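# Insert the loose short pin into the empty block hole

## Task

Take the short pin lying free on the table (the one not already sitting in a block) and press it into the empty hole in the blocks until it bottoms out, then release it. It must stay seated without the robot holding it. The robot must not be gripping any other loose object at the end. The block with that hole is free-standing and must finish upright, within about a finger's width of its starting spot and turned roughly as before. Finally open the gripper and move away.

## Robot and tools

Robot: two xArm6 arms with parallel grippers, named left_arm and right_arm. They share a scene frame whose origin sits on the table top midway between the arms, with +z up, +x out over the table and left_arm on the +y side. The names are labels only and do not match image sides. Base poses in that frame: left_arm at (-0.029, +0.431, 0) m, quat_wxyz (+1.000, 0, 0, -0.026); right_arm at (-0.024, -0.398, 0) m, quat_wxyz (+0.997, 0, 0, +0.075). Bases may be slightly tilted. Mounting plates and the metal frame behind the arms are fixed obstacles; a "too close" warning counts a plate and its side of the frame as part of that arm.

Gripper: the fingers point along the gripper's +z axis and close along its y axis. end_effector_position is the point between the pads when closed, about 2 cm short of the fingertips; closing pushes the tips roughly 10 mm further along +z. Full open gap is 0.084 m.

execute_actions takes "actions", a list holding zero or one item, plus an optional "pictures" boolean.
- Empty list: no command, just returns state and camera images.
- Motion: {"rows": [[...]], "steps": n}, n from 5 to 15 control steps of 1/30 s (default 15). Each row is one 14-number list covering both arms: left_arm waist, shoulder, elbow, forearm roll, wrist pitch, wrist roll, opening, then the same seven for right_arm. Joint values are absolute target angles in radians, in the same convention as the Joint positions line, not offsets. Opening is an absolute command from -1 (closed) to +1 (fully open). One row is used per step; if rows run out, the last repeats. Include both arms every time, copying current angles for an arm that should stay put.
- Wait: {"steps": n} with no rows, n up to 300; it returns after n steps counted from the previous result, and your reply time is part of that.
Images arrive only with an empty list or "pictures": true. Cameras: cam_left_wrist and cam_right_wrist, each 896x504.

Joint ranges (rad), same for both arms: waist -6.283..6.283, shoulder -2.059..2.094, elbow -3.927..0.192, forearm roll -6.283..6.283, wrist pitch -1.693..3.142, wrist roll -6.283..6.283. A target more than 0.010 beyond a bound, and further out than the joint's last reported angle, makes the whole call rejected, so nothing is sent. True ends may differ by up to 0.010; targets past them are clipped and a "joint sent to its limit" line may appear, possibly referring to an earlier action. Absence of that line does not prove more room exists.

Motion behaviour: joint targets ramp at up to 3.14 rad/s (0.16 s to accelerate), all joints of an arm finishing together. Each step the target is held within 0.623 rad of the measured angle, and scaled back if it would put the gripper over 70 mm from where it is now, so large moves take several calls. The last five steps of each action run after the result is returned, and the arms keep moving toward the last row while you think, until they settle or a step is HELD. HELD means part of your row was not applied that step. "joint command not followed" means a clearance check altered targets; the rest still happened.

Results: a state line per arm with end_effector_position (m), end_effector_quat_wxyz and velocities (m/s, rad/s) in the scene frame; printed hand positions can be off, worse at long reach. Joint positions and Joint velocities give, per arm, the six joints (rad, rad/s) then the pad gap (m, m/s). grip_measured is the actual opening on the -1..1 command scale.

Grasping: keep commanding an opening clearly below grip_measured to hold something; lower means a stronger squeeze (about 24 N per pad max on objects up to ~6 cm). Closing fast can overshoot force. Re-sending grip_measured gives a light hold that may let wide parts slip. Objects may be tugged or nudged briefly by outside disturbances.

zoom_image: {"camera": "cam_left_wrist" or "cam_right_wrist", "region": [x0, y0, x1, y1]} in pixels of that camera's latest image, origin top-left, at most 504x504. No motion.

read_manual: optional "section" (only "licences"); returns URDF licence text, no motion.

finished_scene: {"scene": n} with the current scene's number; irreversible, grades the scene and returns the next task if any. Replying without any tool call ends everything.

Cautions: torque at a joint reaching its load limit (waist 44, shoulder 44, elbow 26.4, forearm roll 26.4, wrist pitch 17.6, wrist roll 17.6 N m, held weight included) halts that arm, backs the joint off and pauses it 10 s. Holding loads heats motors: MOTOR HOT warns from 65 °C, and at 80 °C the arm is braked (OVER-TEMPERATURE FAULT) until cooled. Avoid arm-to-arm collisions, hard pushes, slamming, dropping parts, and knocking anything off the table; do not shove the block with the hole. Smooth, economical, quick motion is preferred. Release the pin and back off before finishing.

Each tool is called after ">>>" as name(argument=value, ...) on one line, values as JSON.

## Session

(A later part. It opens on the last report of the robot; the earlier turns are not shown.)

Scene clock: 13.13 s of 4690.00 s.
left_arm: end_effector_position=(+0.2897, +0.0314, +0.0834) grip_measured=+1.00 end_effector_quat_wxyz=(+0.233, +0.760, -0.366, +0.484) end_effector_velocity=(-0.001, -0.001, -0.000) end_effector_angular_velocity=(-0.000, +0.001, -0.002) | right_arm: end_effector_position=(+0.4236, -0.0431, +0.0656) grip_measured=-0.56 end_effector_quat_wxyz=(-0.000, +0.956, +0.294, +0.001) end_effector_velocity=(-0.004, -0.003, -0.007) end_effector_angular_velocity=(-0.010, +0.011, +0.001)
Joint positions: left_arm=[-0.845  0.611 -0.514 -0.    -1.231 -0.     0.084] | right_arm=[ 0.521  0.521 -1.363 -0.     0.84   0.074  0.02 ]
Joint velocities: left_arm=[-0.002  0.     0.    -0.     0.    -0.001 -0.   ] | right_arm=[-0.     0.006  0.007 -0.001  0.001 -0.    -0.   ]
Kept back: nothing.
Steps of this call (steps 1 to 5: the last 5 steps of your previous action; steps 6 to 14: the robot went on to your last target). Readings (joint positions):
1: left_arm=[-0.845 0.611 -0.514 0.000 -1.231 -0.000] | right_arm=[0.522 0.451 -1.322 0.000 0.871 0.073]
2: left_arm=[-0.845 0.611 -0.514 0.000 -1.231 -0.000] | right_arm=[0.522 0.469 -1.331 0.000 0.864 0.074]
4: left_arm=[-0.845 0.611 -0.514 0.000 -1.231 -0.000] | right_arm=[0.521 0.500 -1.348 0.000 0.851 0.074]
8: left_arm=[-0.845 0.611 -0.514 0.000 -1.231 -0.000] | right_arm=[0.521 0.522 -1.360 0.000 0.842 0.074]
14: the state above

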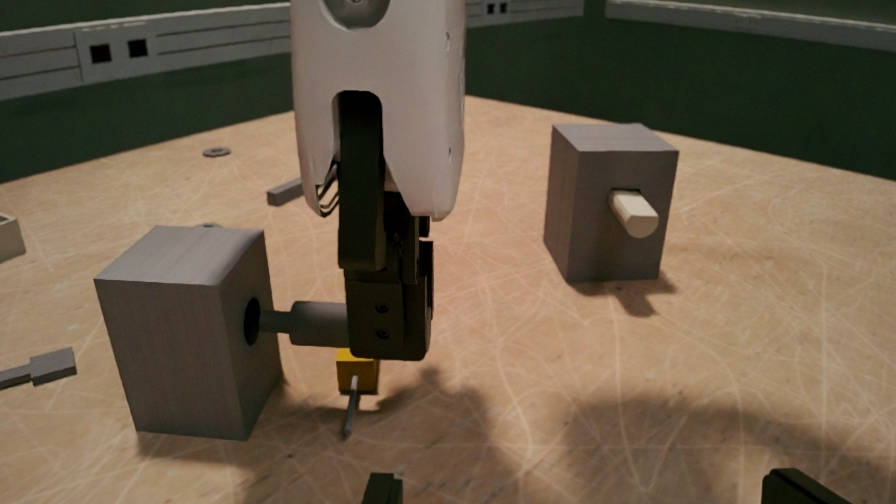

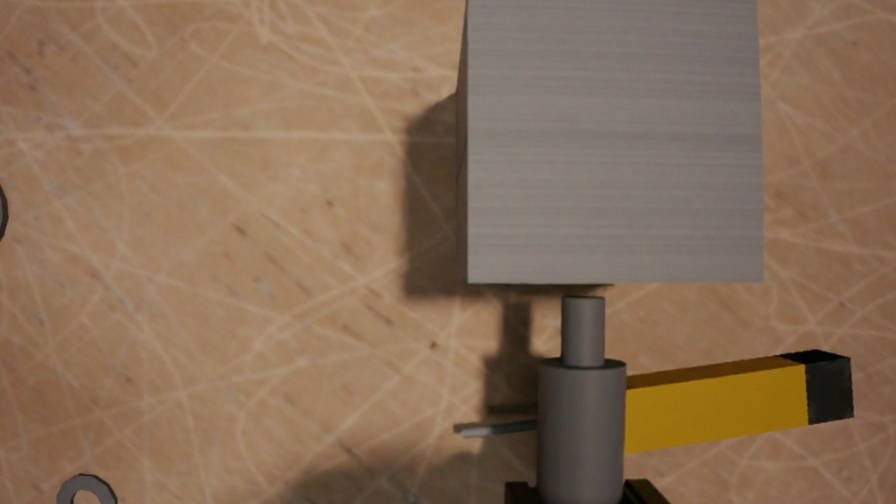

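>>> execute_actions(actions=[{"rows": [[-0.845, 0.611, -0.514, 0, -1.231, 0, 1, 0.5207, 0.5225, -1.3657, 0, 0.8432, 0.0739, -1],[-0.845, 0.611, -0.514, 0, -1.231, 0, 1, 0.5206, 0.5258, -1.3711, 0, 0.8453, 0.0738, -1],[-0.845, 0.611, -0.514, 0, -1.231, 0, 1, 0.5204, 0.5304, -1.3787, 0, 0.8483, 0.0736, -1],[-0.845, 0.611, -0.514, 0, -1.231, 0, 1, 0.5202, 0.5357, -1.3873, 0, 0.8516, 0.0734, -1],[-0.845, 0.611, -0.514, 0, -1.231, 0, 1, 0.52, 0.5411, -1.396, 0, 0.8549, 0.0732, -1],[-0.845, 0.611, -0.514, 0, -1.231, 0, 1, 0.5197, 0.5464, -1.4046, 0, 0.8582, 0.0729, -1],[-0.845, 0.611, -0.514, 0, -1.231, 0, 1, 0.5195, 0.5517, -1.4133, 0, 0.8616, 0.0727, -1],[-0.845, 0.611, -0.514, 0, -1.231, 0, 1, 0.5193, 0.557, -1.4219, 0, 0.8649, 0.0725, -1],[-0.845, 0.611, -0.514, 0, -1.231, 0, 1, 0.5191, 0.5623, -1.4305, 0, 0.8682, 0.0723, -1],[-0.845, 0.611, -0.514, 0, -1.231, 0, 1, 0.5189, 0.5676, -1.4392, 0, 0.8716, 0.0721, -1],[-0.845, 0.611, -0.514, 0, -1.231, 0, 1, 0.5187, 0.5722, -1.4467, 0, 0.8745, 0.0719, -1],[-0.845, 0.611, -0.514, 0, -1.231, 0, 1, 0.5185, 0.5768, -1.4543, 0, 0.8775, 0.0717, -1],[-0.845, 0.611, -0.514, 0, -1.231, 0, 1, 0.5183, 0.5808, -1.4608, 0, 0.88, 0.0715, -1],[-0.845, 0.611, -0.514, 0, -1.231, 0, 1, 0.5182, 0.5841, -1.4662, 0, 0.8821, 0.0714, -1],[-0.845, 0.611, -0.514, 0, -1.231, 0, 1, 0.5181, 0.5868, -1.4705, 0, 0.8837, 0.0713, -1]], "steps": 15}])

>>> execute_actions(actions=[{"steps": 14}], pictures=true)

>>> zoom_image(camera="cam_left_wrist", region=[200, 250, 400, 390])

Scene clock: 14.20 s of 4690.00 s.
left_arm: end_effector_position=(+0.2897, +0.0314, +0.0834) grip_measured=+1.00 end_effector_quat_wxyz=(+0.233, +0.760, -0.366, +0.484) end_effector_velocity=(-0.000, -0.000, -0.001) end_effector_angular_velocity=(+0.001, +0.001, -0.000) | right_arm: end_effector_position=(+0.4327, -0.0371, +0.0655) grip_measured=-0.56 end_effector_quat_wxyz=(-0.000, +0.956, +0.294, +0.000) end_effector_velocity=(+0.040, +0.027, -0.002) end_effector_angular_velocity=(-0.002, +0.003, +0.000)
Joint positions: left_arm=[-0.845  0.611 -0.514  0.    -1.231 -0.     0.084] | right_arm=[ 0.519  0.556 -1.42  -0.     0.864  0.073  0.02 ]
Joint velocities: left_arm=[-0.     0.001 -0.     0.     0.    -0.     0.   ] | right_arm=[-0.006  0.159 -0.255  0.     0.099 -0.007 -0.   ]
Steps of this call (steps 1 to 22: the robot went on to your last target; steps 23 to 32: the first 10 steps of this action). Readings (joint positions):
23: left_arm=[-0.845 0.611 -0.514 0.000 -1.231 0.000] | right_arm=[0.521 0.522 -1.363 0.000 0.841 0.074]
24: left_arm=[-0.845 0.611 -0.514 0.000 -1.231 -0.000] | right_arm=[0.521 0.523 -1.364 0.000 0.842 0.074]
26: left_arm=[-0.845 0.611 -0.514 -0.000 -1.231 -0.000] | right_arm=[0.521 0.527 -1.372 0.000 0.846 0.074]
30: left_arm=[-0.845 0.611 -0.514 0.000 -1.231 -0.000] | right_arm=[0.520 0.545 -1.403 -0.000 0.858 0.073]
32: the state above

Scene clock: 14.67 s of 4690.00 s.
left_arm: end_effector_position=(+0.2897, +0.0314, +0.0834) grip_measured=+1.00 end_effector_quat_wxyz=(+0.233, +0.760, -0.366, +0.484) end_effector_velocity=(+0.000, +0.000, -0.000) end_effector_angular_velocity=(+0.001, -0.000, +0.000) | right_arm: end_effector_position=(+0.4406, -0.0317, +0.0655) grip_measured=-0.56 end_effector_quat_wxyz=(+0.000, +0.956, +0.294, -0.000) end_effector_velocity=(+0.000, +0.000, -0.000) end_effector_angular_velocity=(-0.001, -0.001, +0.001)
Joint positions: left_arm=[-0.845  0.611 -0.514  0.    -1.231 -0.     0.084] | right_arm=[ 0.518  0.587 -1.47   0.     0.884  0.071  0.02 ]
Joint velocities: left_arm=[ 0.001  0.     0.    -0.    -0.     0.001  0.   ] | right_arm=[ 0.     0.001 -0.001 -0.002 -0.    -0.     0.   ]
Kept back: nothing.
Steps of this call (steps 1 to 5: the last 5 steps of your previous action; steps 6 to 14: the robot went on to your last target). Readings (joint positions):
1: left_arm=[-0.845 0.611 -0.514 -0.000 -1.231 0.000] | right_arm=[0.519 0.561 -1.429 -0.000 0.867 0.072]
2: left_arm=[-0.845 0.611 -0.514 -0.000 -1.231 -0.000] | right_arm=[0.519 0.566 -1.437 -0.000 0.871 0.072]
4: left_arm=[-0.845 0.611 -0.514 0.000 -1.231 0.000] | right_arm=[0.519 0.576 -1.452 -0.000 0.877 0.072]
8: left_arm=[-0.845 0.611 -0.514 0.000 -1.231 -0.000] | right_arm=[0.518 0.586 -1.469 0.000 0.883 0.071]
14: the state above

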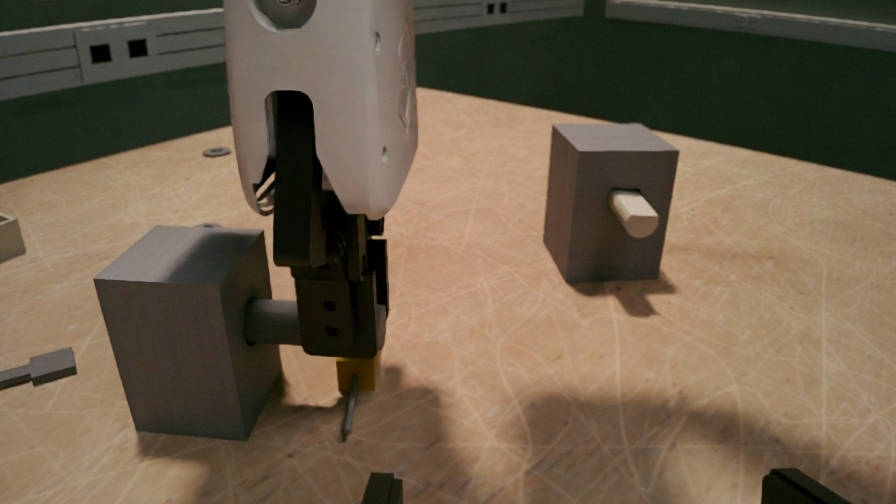

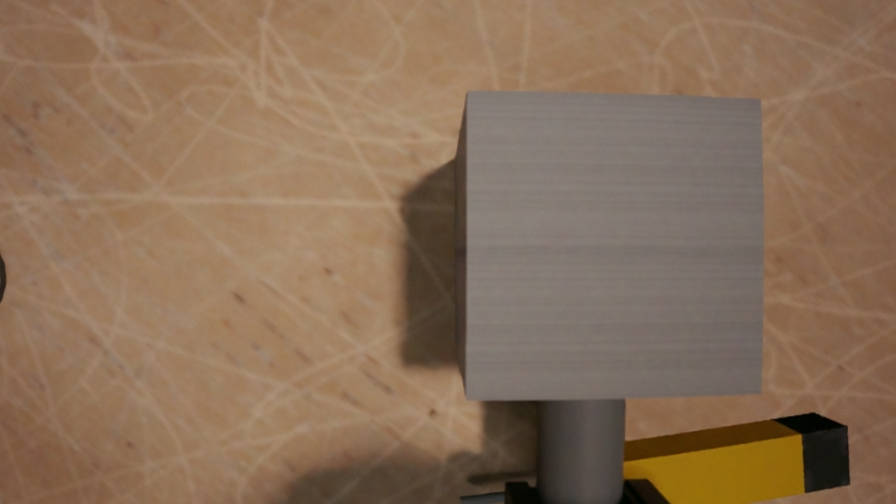

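Region (200, 250, 400, 390) of cam_left_wrist's 896x504 image, scaled by 2.520, with more detail than that image has; it fills the top 353 rows of this view, and the rest is white.

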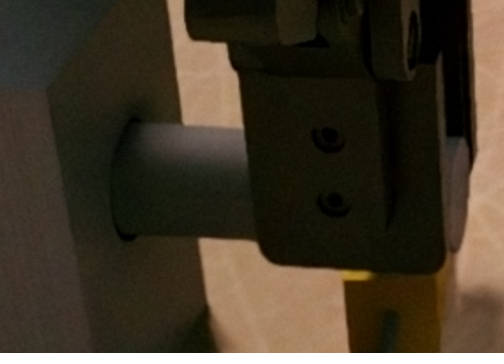

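>>> execute_actions(actions=[])

Scene clock: 15.13 s of 4690.00 s.
left_arm: end_effector_position=(+0.2897, +0.0314, +0.0834) grip_measured=+1.00 end_effector_quat_wxyz=(+0.233, +0.760, -0.366, +0.484) end_effector_velocity=(-0.001, -0.001, +0.001) end_effector_angular_velocity=(-0.002, -0.001, -0.002) | right_arm: end_effector_position=(+0.4407, -0.0317, +0.0655) grip_measured=-0.56 end_effector_quat_wxyz=(+0.000, +0.956, +0.294, +0.000) end_effector_velocity=(+0.000, +0.000, +0.000) end_effector_angular_velocity=(+0.001, -0.001, -0.000)
Joint positions: left_arm=[-0.845  0.611 -0.514  0.    -1.231  0.     0.084] | right_arm=[ 0.518  0.587 -1.47  -0.     0.884  0.071  0.02 ]
Joint velocities: left_arm=[-0.002 -0.002 -0.     0.    -0.    -0.    -0.   ] | right_arm=[ 0.    -0.001 -0.     0.001 -0.     0.     0.   ]
Kept back: nothing.
Steps of this call (steps 1 to 14: the robot went on to your last target). Readings (joint positions):
1: left_arm=[-0.845 0.611 -0.514 0.000 -1.231 0.000] | right_arm=[0.518 0.587 -1.470 0.000 0.884 0.071]
2: left_arm=[-0.845 0.611 -0.514 0.000 -1.231 0.000] | right_arm=[0.518 0.587 -1.470 -0.000 0.884 0.071]
4: left_arm=[-0.845 0.611 -0.514 0.000 -1.231 -0.000] | right_arm=[0.518 0.587 -1.470 -0.000 0.884 0.071]
8: left_arm=[-0.845 0.611 -0.514 -0.000 -1.231 -0.000] | right_arm=[0.518 0.587 -1.470 -0.000 0.884 0.071]
14: the state above

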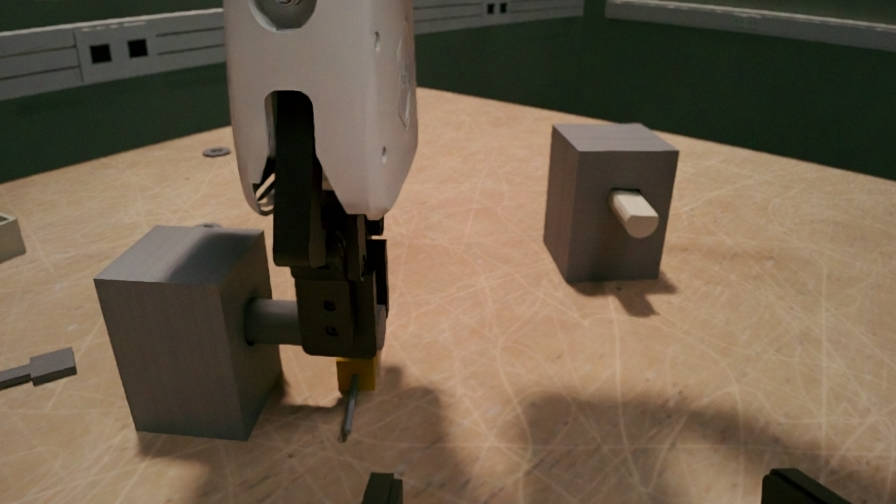

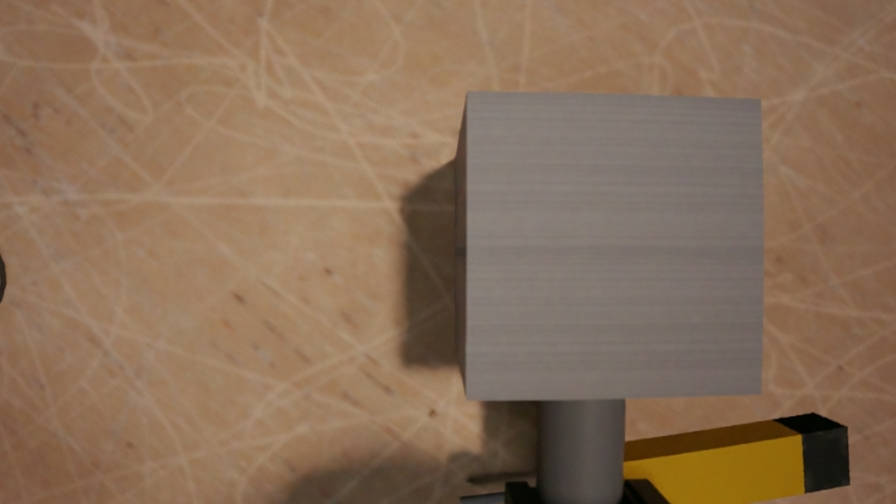

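>>> execute_actions(actions=[{"rows":[[-0.845,0.611,-0.514,0,-1.231,0,1,0.5180,0.5901,-1.4761,0,0.8859,0.0712,-1],[-0.845,0.611,-0.514,0,-1.231,0,1,0.5179,0.5935,-1.4816,0,0.8881,0.0711,-1],[-0.845,0.611,-0.514,0,-1.231,0,1,0.5178,0.5968,-1.4872,0,0.8903,0.0710,-1],[-0.845,0.611,-0.514,0,-1.231,0,1,0.5177,0.6002,-1.4927,0,0.8925,0.0709,-1],[-0.845,0.611,-0.514,0,-1.231,0,1,0.5176,0.6035,-1.4983,0,0.8948,0.0708,-1],[-0.845,0.611,-0.514,0,-1.231,0,1,0.5174,0.6069,-1.5038,0,0.8970,0.0706,-1],[-0.845,0.611,-0.514,0,-1.231,0,1,0.5173,0.6102,-1.5094,0,0.8992,0.0705,-1]],"steps":15}], pictures=true)

Scene clock: 15.73 s of 4690.00 s.
left_arm: end_effector_position=(+0.2897, +0.0314, +0.0834) grip_measured=+1.00 end_effector_quat_wxyz=(+0.233, +0.760, -0.366, +0.484) end_effector_velocity=(-0.000, -0.000, +0.000) end_effector_angular_velocity=(-0.002, +0.001, +0.001) | right_arm: end_effector_position=(+0.4464, -0.0277, +0.0655) grip_measured=-0.56 end_effector_quat_wxyz=(-0.000, +0.956, +0.294, +0.000) end_effector_velocity=(+0.004, +0.003, -0.001) end_effector_angular_velocity=(-0.003, +0.003, -0.001)
Joint positions: left_arm=[-0.845  0.611 -0.514 -0.    -1.231 -0.     0.084] | right_arm=[ 0.517  0.609 -1.508  0.     0.898  0.071  0.02 ]
Joint velocities: left_arm=[-0.    -0.001  0.001 -0.    -0.    -0.002  0.   ] | right_arm=[-0.001  0.021 -0.032 -0.     0.015  0.     0.   ]
Steps of this call (steps 1 to 8: the robot went on to your last target; steps 9 to 18: the first 10 steps of this action). Readings (joint positions):
9: left_arm=[-0.845 0.611 -0.514 0.000 -1.231 0.000] | right_arm=[0.518 0.587 -1.471 -0.000 0.884 0.071]
10: left_arm=[-0.845 0.611 -0.514 0.000 -1.231 -0.000] | right_arm=[0.518 0.588 -1.473 -0.000 0.885 0.071]
12: left_arm=[-0.845 0.611 -0.514 -0.000 -1.231 0.000] | right_arm=[0.518 0.593 -1.482 -0.000 0.888 0.071]
16: left_arm=[-0.845 0.611 -0.514 0.000 -1.231 0.000] | right_arm=[0.517 0.606 -1.503 0.000 0.896 0.071]
18: the state above

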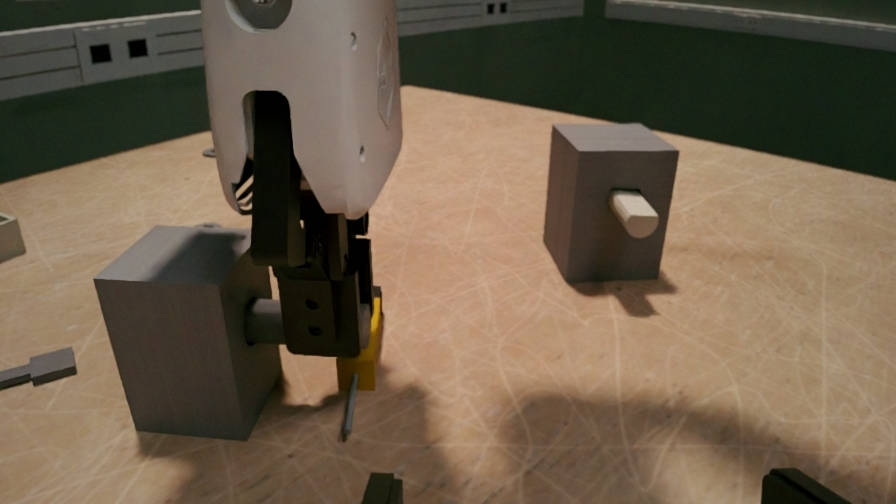

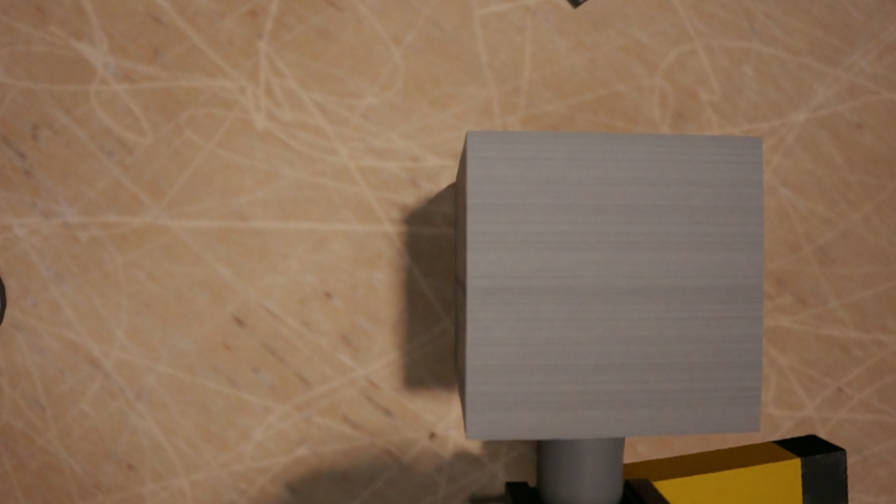

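Block unmoved. Advance another 6 mm.

>>> execute_actions(actions=[{"rows":[[-0.845,0.611,-0.514,0,-1.231,0,1,0.5172,0.6135,-1.5149,0,0.9014,0.0704,-1],[-0.845,0.611,-0.514,0,-1.231,0,1,0.5171,0.6169,-1.5205,0,0.9036,0.0703,-1],[-0.845,0.611,-0.514,0,-1.231,0,1,0.5170,0.6202,-1.5260,0,0.9058,0.0702,-1],[-0.845,0.611,-0.514,0,-1.231,0,1,0.5169,0.6236,-1.5316,0,0.9080,0.0701,-1],[-0.845,0.611,-0.514,0,-1.231,0,1,0.5168,0.6269,-1.5371,0,0.9102,0.0700,-1],[-0.845,0.611,-0.514,0,-1.231,0,1,0.5167,0.6303,-1.5427,0,0.9124,0.0699,-1]],"steps":15}], pictures=true)

Scene clock: 16.23 s of 4690.00 s.
left_arm: end_effector_position=(+0.2897, +0.0314, +0.0834) grip_measured=+1.00 end_effector_quat_wxyz=(+0.233, +0.760, -0.366, +0.484) end_effector_velocity=(+0.000, +0.000, -0.000) end_effector_angular_velocity=(+0.001, +0.000, +0.000) | right_arm: end_effector_position=(+0.4514, -0.0243, +0.0654) grip_measured=-0.56 end_effector_quat_wxyz=(+0.000, +0.956, +0.294, -0.000) end_effector_velocity=(+0.001, +0.002, +0.001) end_effector_angular_velocity=(+0.001, +0.001, -0.000)
Joint positions: left_arm=[-0.845  0.611 -0.514  0.    -1.231  0.     0.084] | right_arm=[ 0.517  0.63  -1.542 -0.     0.912  0.07   0.02 ]
Joint velocities: left_arm=[ 0.     0.001 -0.    -0.     0.     0.001  0.   ] | right_arm=[ 0.001  0.007 -0.014  0.002  0.008 -0.     0.   ]
Steps of this call (steps 1 to 5: the last 5 steps of your previous action; steps 6 to 15: the first 10 steps of this action). Readings (joint positions):
6: left_arm=[-0.845 0.611 -0.514 0.000 -1.231 0.000] | right_arm=[0.517 0.610 -1.510 0.000 0.899 0.070]
7: left_arm=[-0.845 0.611 -0.514 0.000 -1.231 -0.000] | right_arm=[0.517 0.612 -1.512 -0.000 0.900 0.070]
9: left_arm=[-0.845 0.611 -0.514 -0.000 -1.231 -0.000] | right_arm=[0.517 0.617 -1.520 -0.000 0.904 0.070]
13: left_arm=[-0.845 0.611 -0.514 0.000 -1.231 -0.000] | right_arm=[0.517 0.628 -1.539 -0.000 0.911 0.070]
15: the state above

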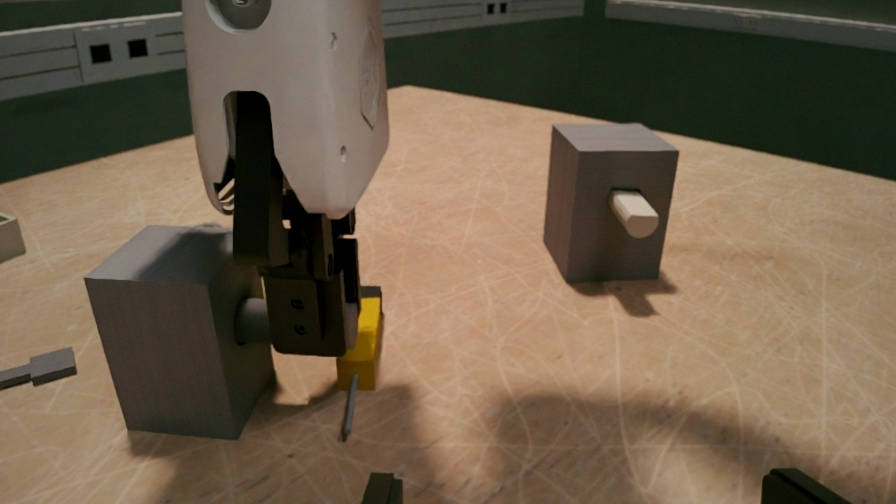

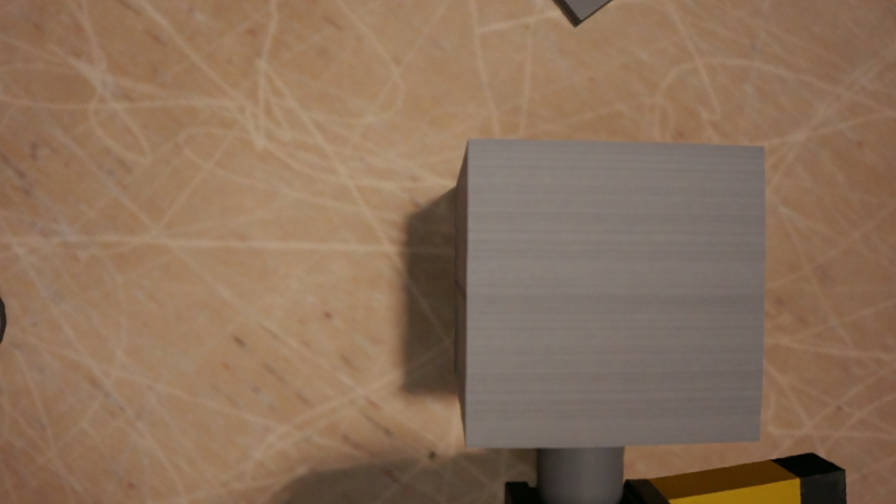

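>>> execute_actions(actions=[{"rows":[[-0.845,0.611,-0.514,0,-1.231,0,1,0.5167,0.6303,-1.5427,0,0.9124,0.0699,-0.7],[-0.845,0.611,-0.514,0,-1.231,0,1,0.5167,0.6303,-1.5427,0,0.9124,0.0699,-0.55],[-0.845,0.611,-0.514,0,-1.231,0,1,0.5167,0.6303,-1.5427,0,0.9124,0.0699,-0.4],[-0.845,0.611,-0.514,0,-1.231,0,1,0.5167,0.6303,-1.5427,0,0.9124,0.0699,-0.25],[-0.845,0.611,-0.514,0,-1.231,0,1,0.5167,0.6303,-1.5427,0,0.9124,0.0699,-0.1],[-0.845,0.611,-0.514,0,-1.231,0,1,0.5167,0.6303,-1.5427,0,0.9124,0.0699,0.1]],"steps":12}])

>>> execute_actions(actions=[{"rows":[[-0.845,0.611,-0.514,0,-1.231,0,1,0.5167,0.622,-1.5427,0,0.9207,0.0699,0.1],[-0.845,0.611,-0.514,0,-1.231,0,1,0.5167,0.608,-1.5427,0,0.9347,0.0699,0.1],[-0.845,0.611,-0.514,0,-1.231,0,1,0.5167,0.588,-1.5427,0,0.9547,0.0699,0.1],[-0.845,0.611,-0.514,0,-1.231,0,1,0.5167,0.564,-1.5427,0,0.9787,0.0699,0.1],[-0.845,0.611,-0.514,0,-1.231,0,1,0.5167,0.538,-1.5427,0,1.0047,0.0699,0.1],[-0.845,0.611,-0.514,0,-1.231,0,1,0.5167,0.512,-1.5427,0,1.0307,0.0699,0.1],[-0.845,0.611,-0.514,0,-1.231,0,1,0.5167,0.486,-1.5427,0,1.0567,0.0699,0.1],[-0.845,0.611,-0.514,0,-1.231,0,1,0.5167,0.460,-1.5427,0,1.0827,0.0699,0.1],[-0.845,0.611,-0.514,0,-1.231,0,1,0.5167,0.436,-1.5427,0,1.1067,0.0699,0.1],[-0.845,0.611,-0.514,0,-1.231,0,1,0.5167,0.416,-1.5427,0,1.1267,0.0699,0.1],[-0.845,0.611,-0.514,0,-1.231,0,1,0.5167,0.402,-1.5427,0,1.1407,0.0699,0.1],[-0.845,0.611,-0.514,0,-1.231,0,1,0.5167,0.394,-1.5427,0,1.1487,0.0699,0.1]],"steps":15}])

>>> execute_actions(actions=[{"steps":8}], pictures=true)

Scene clock: 17.30 s of 4690.00 s.
left_arm: end_effector_position=(+0.2897, +0.0314, +0.0834) grip_measured=+1.00 end_effector_quat_wxyz=(+0.233, +0.760, -0.366, +0.484) end_effector_velocity=(+0.001, -0.000, +0.001) end_effector_angular_velocity=(-0.001, -0.001, +0.001) | right_arm: end_effector_position=(+0.4522, -0.0237, +0.0666) grip_measured=+0.05 end_effector_quat_wxyz=(-0.000, +0.956, +0.294, +0.001) end_effector_velocity=(-0.001, -0.002, -0.002) end_effector_angular_velocity=(-0.004, +0.005, -0.004)
Joint positions: left_arm=[-0.845  0.611 -0.514  0.    -1.231  0.     0.084] | right_arm=[ 0.517  0.63  -1.544 -0.     0.912  0.07   0.046]
Joint velocities: left_arm=[ 0.001 -0.    -0.002  0.     0.    -0.    -0.   ] | right_arm=[-0.001  0.001  0.003  0.     0.002  0.002  0.146]
Steps of this call (steps 1 to 5: the last 5 steps of your previous action; steps 6 to 15: the robot went on to your last target; steps 16 to 25: nothing new was sent; steps 26 to 32: the first 7 steps of this action). Readings (joint positions):
26: left_arm=[-0.845 0.611 -0.514 0.000 -1.231 -0.000] | right_arm=[0.517 0.630 -1.543 -0.000 0.912 0.070]
27: left_arm=[-0.845 0.611 -0.514 0.000 -1.231 0.000] | right_arm=[0.517 0.630 -1.543 -0.000 0.912 0.070]
29: left_arm=[-0.845 0.611 -0.514 -0.000 -1.231 0.000] | right_arm=[0.517 0.630 -1.543 0.000 0.912 0.070]
32: the state above

Scene clock: 17.80 s of 4690.00 s.
left_arm: end_effector_position=(+0.2897, +0.0314, +0.0834) grip_measured=+1.00 end_effector_quat_wxyz=(+0.233, +0.760, -0.366, +0.484) end_effector_velocity=(-0.000, +0.001, -0.000) end_effector_angular_velocity=(+0.002, +0.000, +0.000) | right_arm: end_effector_position=(+0.4415, -0.0321, +0.1489) grip_measured=+0.09 end_effector_quat_wxyz=(-0.001, +0.956, +0.294, +0.002) end_effector_velocity=(-0.067, -0.052, +0.410) end_effector_angular_velocity=(+0.039, -0.049, +0.001)
Joint positions: left_arm=[-0.845  0.611 -0.514 -0.    -1.231  0.     0.084] | right_arm=[ 0.517  0.473 -1.545 -0.     1.067  0.07   0.048]
Joint velocities: left_arm=[ 0.001 -0.     0.001  0.     0.001  0.001 -0.   ] | right_arm=[ 0.    -0.771 -0.023  0.     0.731 -0.001  0.   ]
Steps of this call (steps 1 to 5: the last 5 steps of your previous action; steps 6 to 15: the first 10 steps of this action). Readings (joint positions):
6: left_arm=[-0.845 0.611 -0.514 0.000 -1.231 -0.000] | right_arm=[0.517 0.630 -1.543 0.000 0.913 0.070]
7: left_arm=[-0.845 0.611 -0.514 -0.000 -1.231 0.000] | right_arm=[0.517 0.627 -1.542 0.000 0.917 0.070]
9: left_arm=[-0.845 0.611 -0.514 0.000 -1.231 -0.000] | right_arm=[0.517 0.610 -1.540 0.000 0.936 0.070]
13: left_arm=[-0.845 0.611 -0.514 -0.000 -1.231 -0.000] | right_arm=[0.517 0.526 -1.543 -0.000 1.018 0.070]
15: the state above

Scene clock: 18.07 s of 4690.00 s.
left_arm: end_effector_position=(+0.2897, +0.0314, +0.0834) grip_measured=+1.00 end_effector_quat_wxyz=(+0.233, +0.760, -0.366, +0.484) end_effector_velocity=(+0.001, -0.001, +0.001) end_effector_angular_velocity=(-0.002, -0.002, -0.000) | right_arm: end_effector_position=(+0.4305, -0.0407, +0.1869) grip_measured=+0.09 end_effector_quat_wxyz=(+0.000, +0.956, +0.294, -0.001) end_effector_velocity=(-0.022, -0.018, -0.053) end_effector_angular_velocity=(-0.079, +0.101, -0.002)
Joint positions: left_arm=[-0.845  0.611 -0.514 -0.    -1.231  0.     0.084] | right_arm=[ 0.517  0.395 -1.541  0.     1.148  0.07   0.048]
Joint velocities: left_arm=[ 0.    -0.001 -0.002  0.     0.     0.    -0.   ] | right_arm=[-0.     0.047  0.057  0.     0.024  0.001 -0.   ]
Kept back: nothing.
Steps of this call (steps 1 to 5: the last 5 steps of your previous action; steps 6 to 8: the robot went on to your last target). Readings (joint positions):
1: left_arm=[-0.845 0.611 -0.514 -0.000 -1.231 0.000] | right_arm=[0.517 0.448 -1.546 -0.000 1.091 0.070]
2: left_arm=[-0.845 0.611 -0.514 0.000 -1.231 0.000] | right_arm=[0.517 0.426 -1.546 -0.000 1.112 0.070]
4: left_arm=[-0.845 0.611 -0.514 -0.000 -1.231 -0.000] | right_arm=[0.517 0.398 -1.548 -0.000 1.138 0.070]
8: the state above

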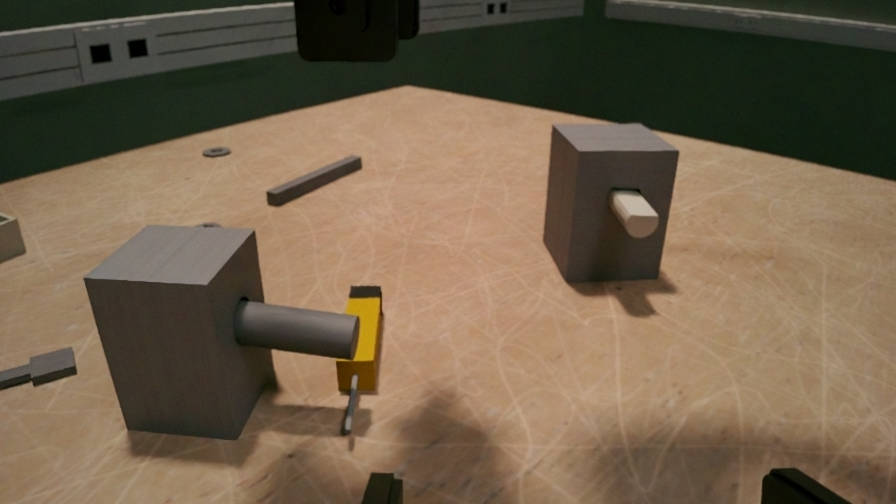

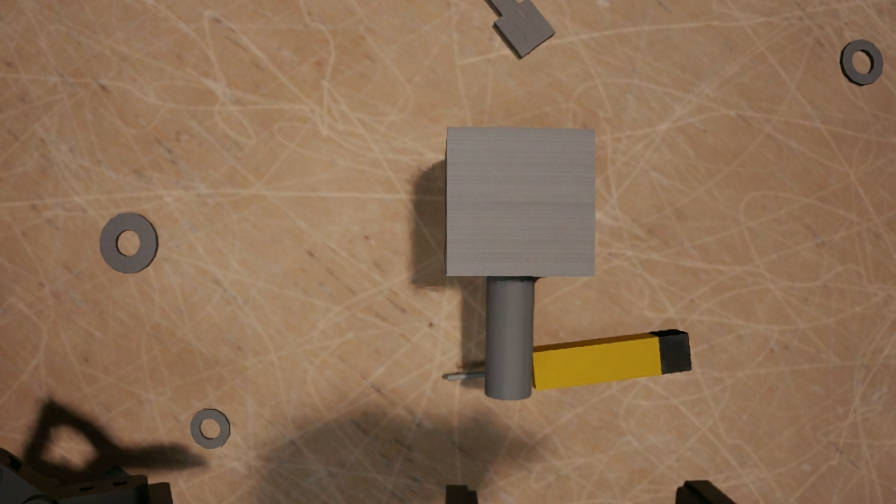

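>>> zoom_image(camera="cam_left_wrist", region=[60, 200, 420, 460])

>>> execute_actions(actions=[])

Region (60, 200, 420, 460) of cam_left_wrist's 896x504 image, scaled by 1.400, with more detail than that image has.

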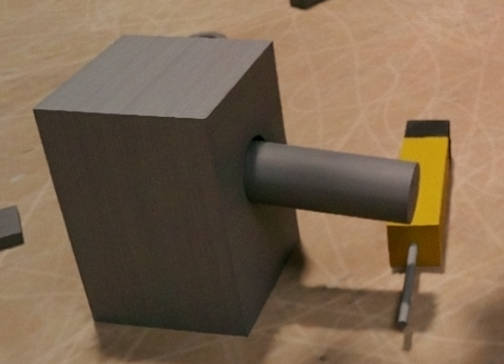

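Scene clock: 18.33 s of 4690.00 s.
left_arm: end_effector_position=(+0.2897, +0.0314, +0.0834) grip_measured=+1.00 end_effector_quat_wxyz=(+0.233, +0.760, -0.366, +0.484) end_effector_velocity=(+0.001, +0.000, +0.000) end_effector_angular_velocity=(-0.001, -0.000, +0.001) | right_arm: end_effector_position=(+0.4307, -0.0406, +0.1876) grip_measured=+0.09 end_effector_quat_wxyz=(+0.000, +0.956, +0.294, -0.000) end_effector_velocity=(+0.001, +0.001, +0.005) end_effector_angular_velocity=(+0.005, -0.008, +0.001)
Joint positions: left_arm=[-0.845  0.611 -0.514  0.    -1.231  0.     0.084] | right_arm=[ 0.517  0.395 -1.543  0.     1.149  0.07   0.048]
Joint velocities: left_arm=[ 0.001 -0.    -0.001 -0.    -0.    -0.001 -0.   ] | right_arm=[-0.    -0.007 -0.003 -0.001  0.001 -0.    -0.   ]
Kept back: nothing.
Steps of this call (steps 1 to 8: the robot went on to your last target). Readings (joint positions):
1: left_arm=[-0.845 0.611 -0.514 -0.000 -1.231 0.000] | right_arm=[0.517 0.396 -1.540 0.000 1.149 0.070]
2: left_arm=[-0.845 0.611 -0.514 0.000 -1.231 -0.000] | right_arm=[0.517 0.397 -1.540 0.000 1.149 0.070]
4: left_arm=[-0.845 0.611 -0.514 -0.000 -1.231 0.000] | right_arm=[0.517 0.396 -1.541 0.000 1.149 0.070]
8: the state above

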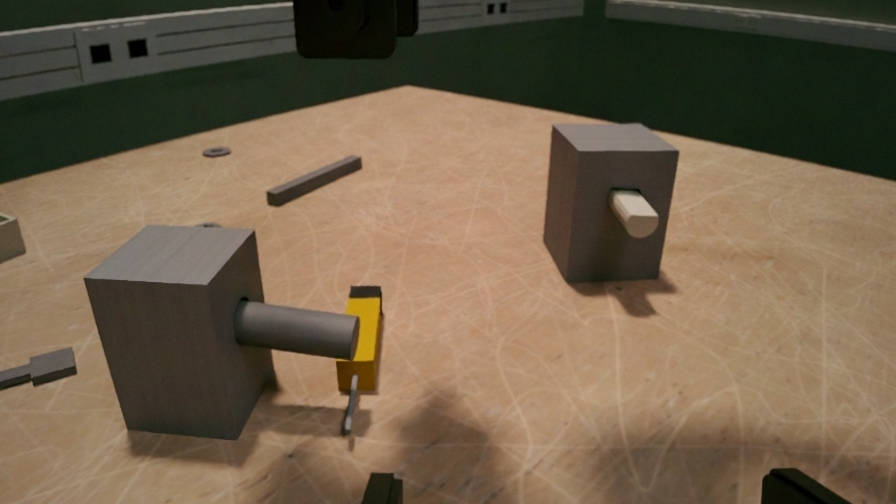

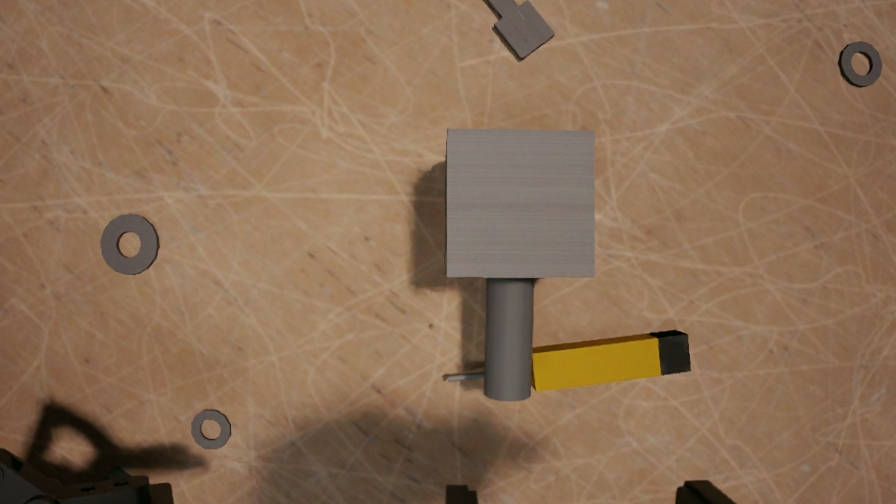

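>>> zoom_image(camera="cam_left_wrist", region=[200, 270, 300, 370])

>>> zoom_image(camera="cam_right_wrist", region=[420, 110, 620, 410])

Region (200, 270, 300, 370) of cam_left_wrist's 896x504 image, scaled by 5.040, with more detail than that image has.

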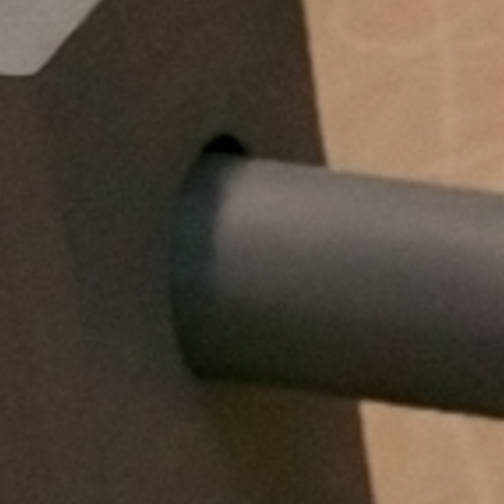

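Region (420, 110, 620, 410) of cam_right_wrist's 896x504 image, scaled by 1.680, with more detail than that image has.

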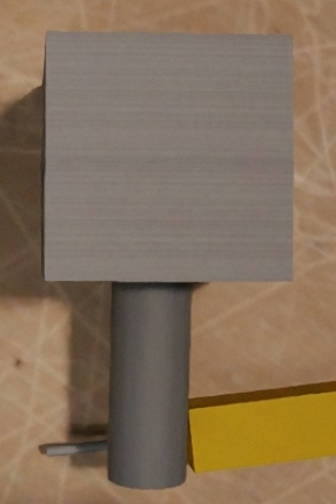

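>>> finished_scene(scene=2)

The scene is finished: the task was done.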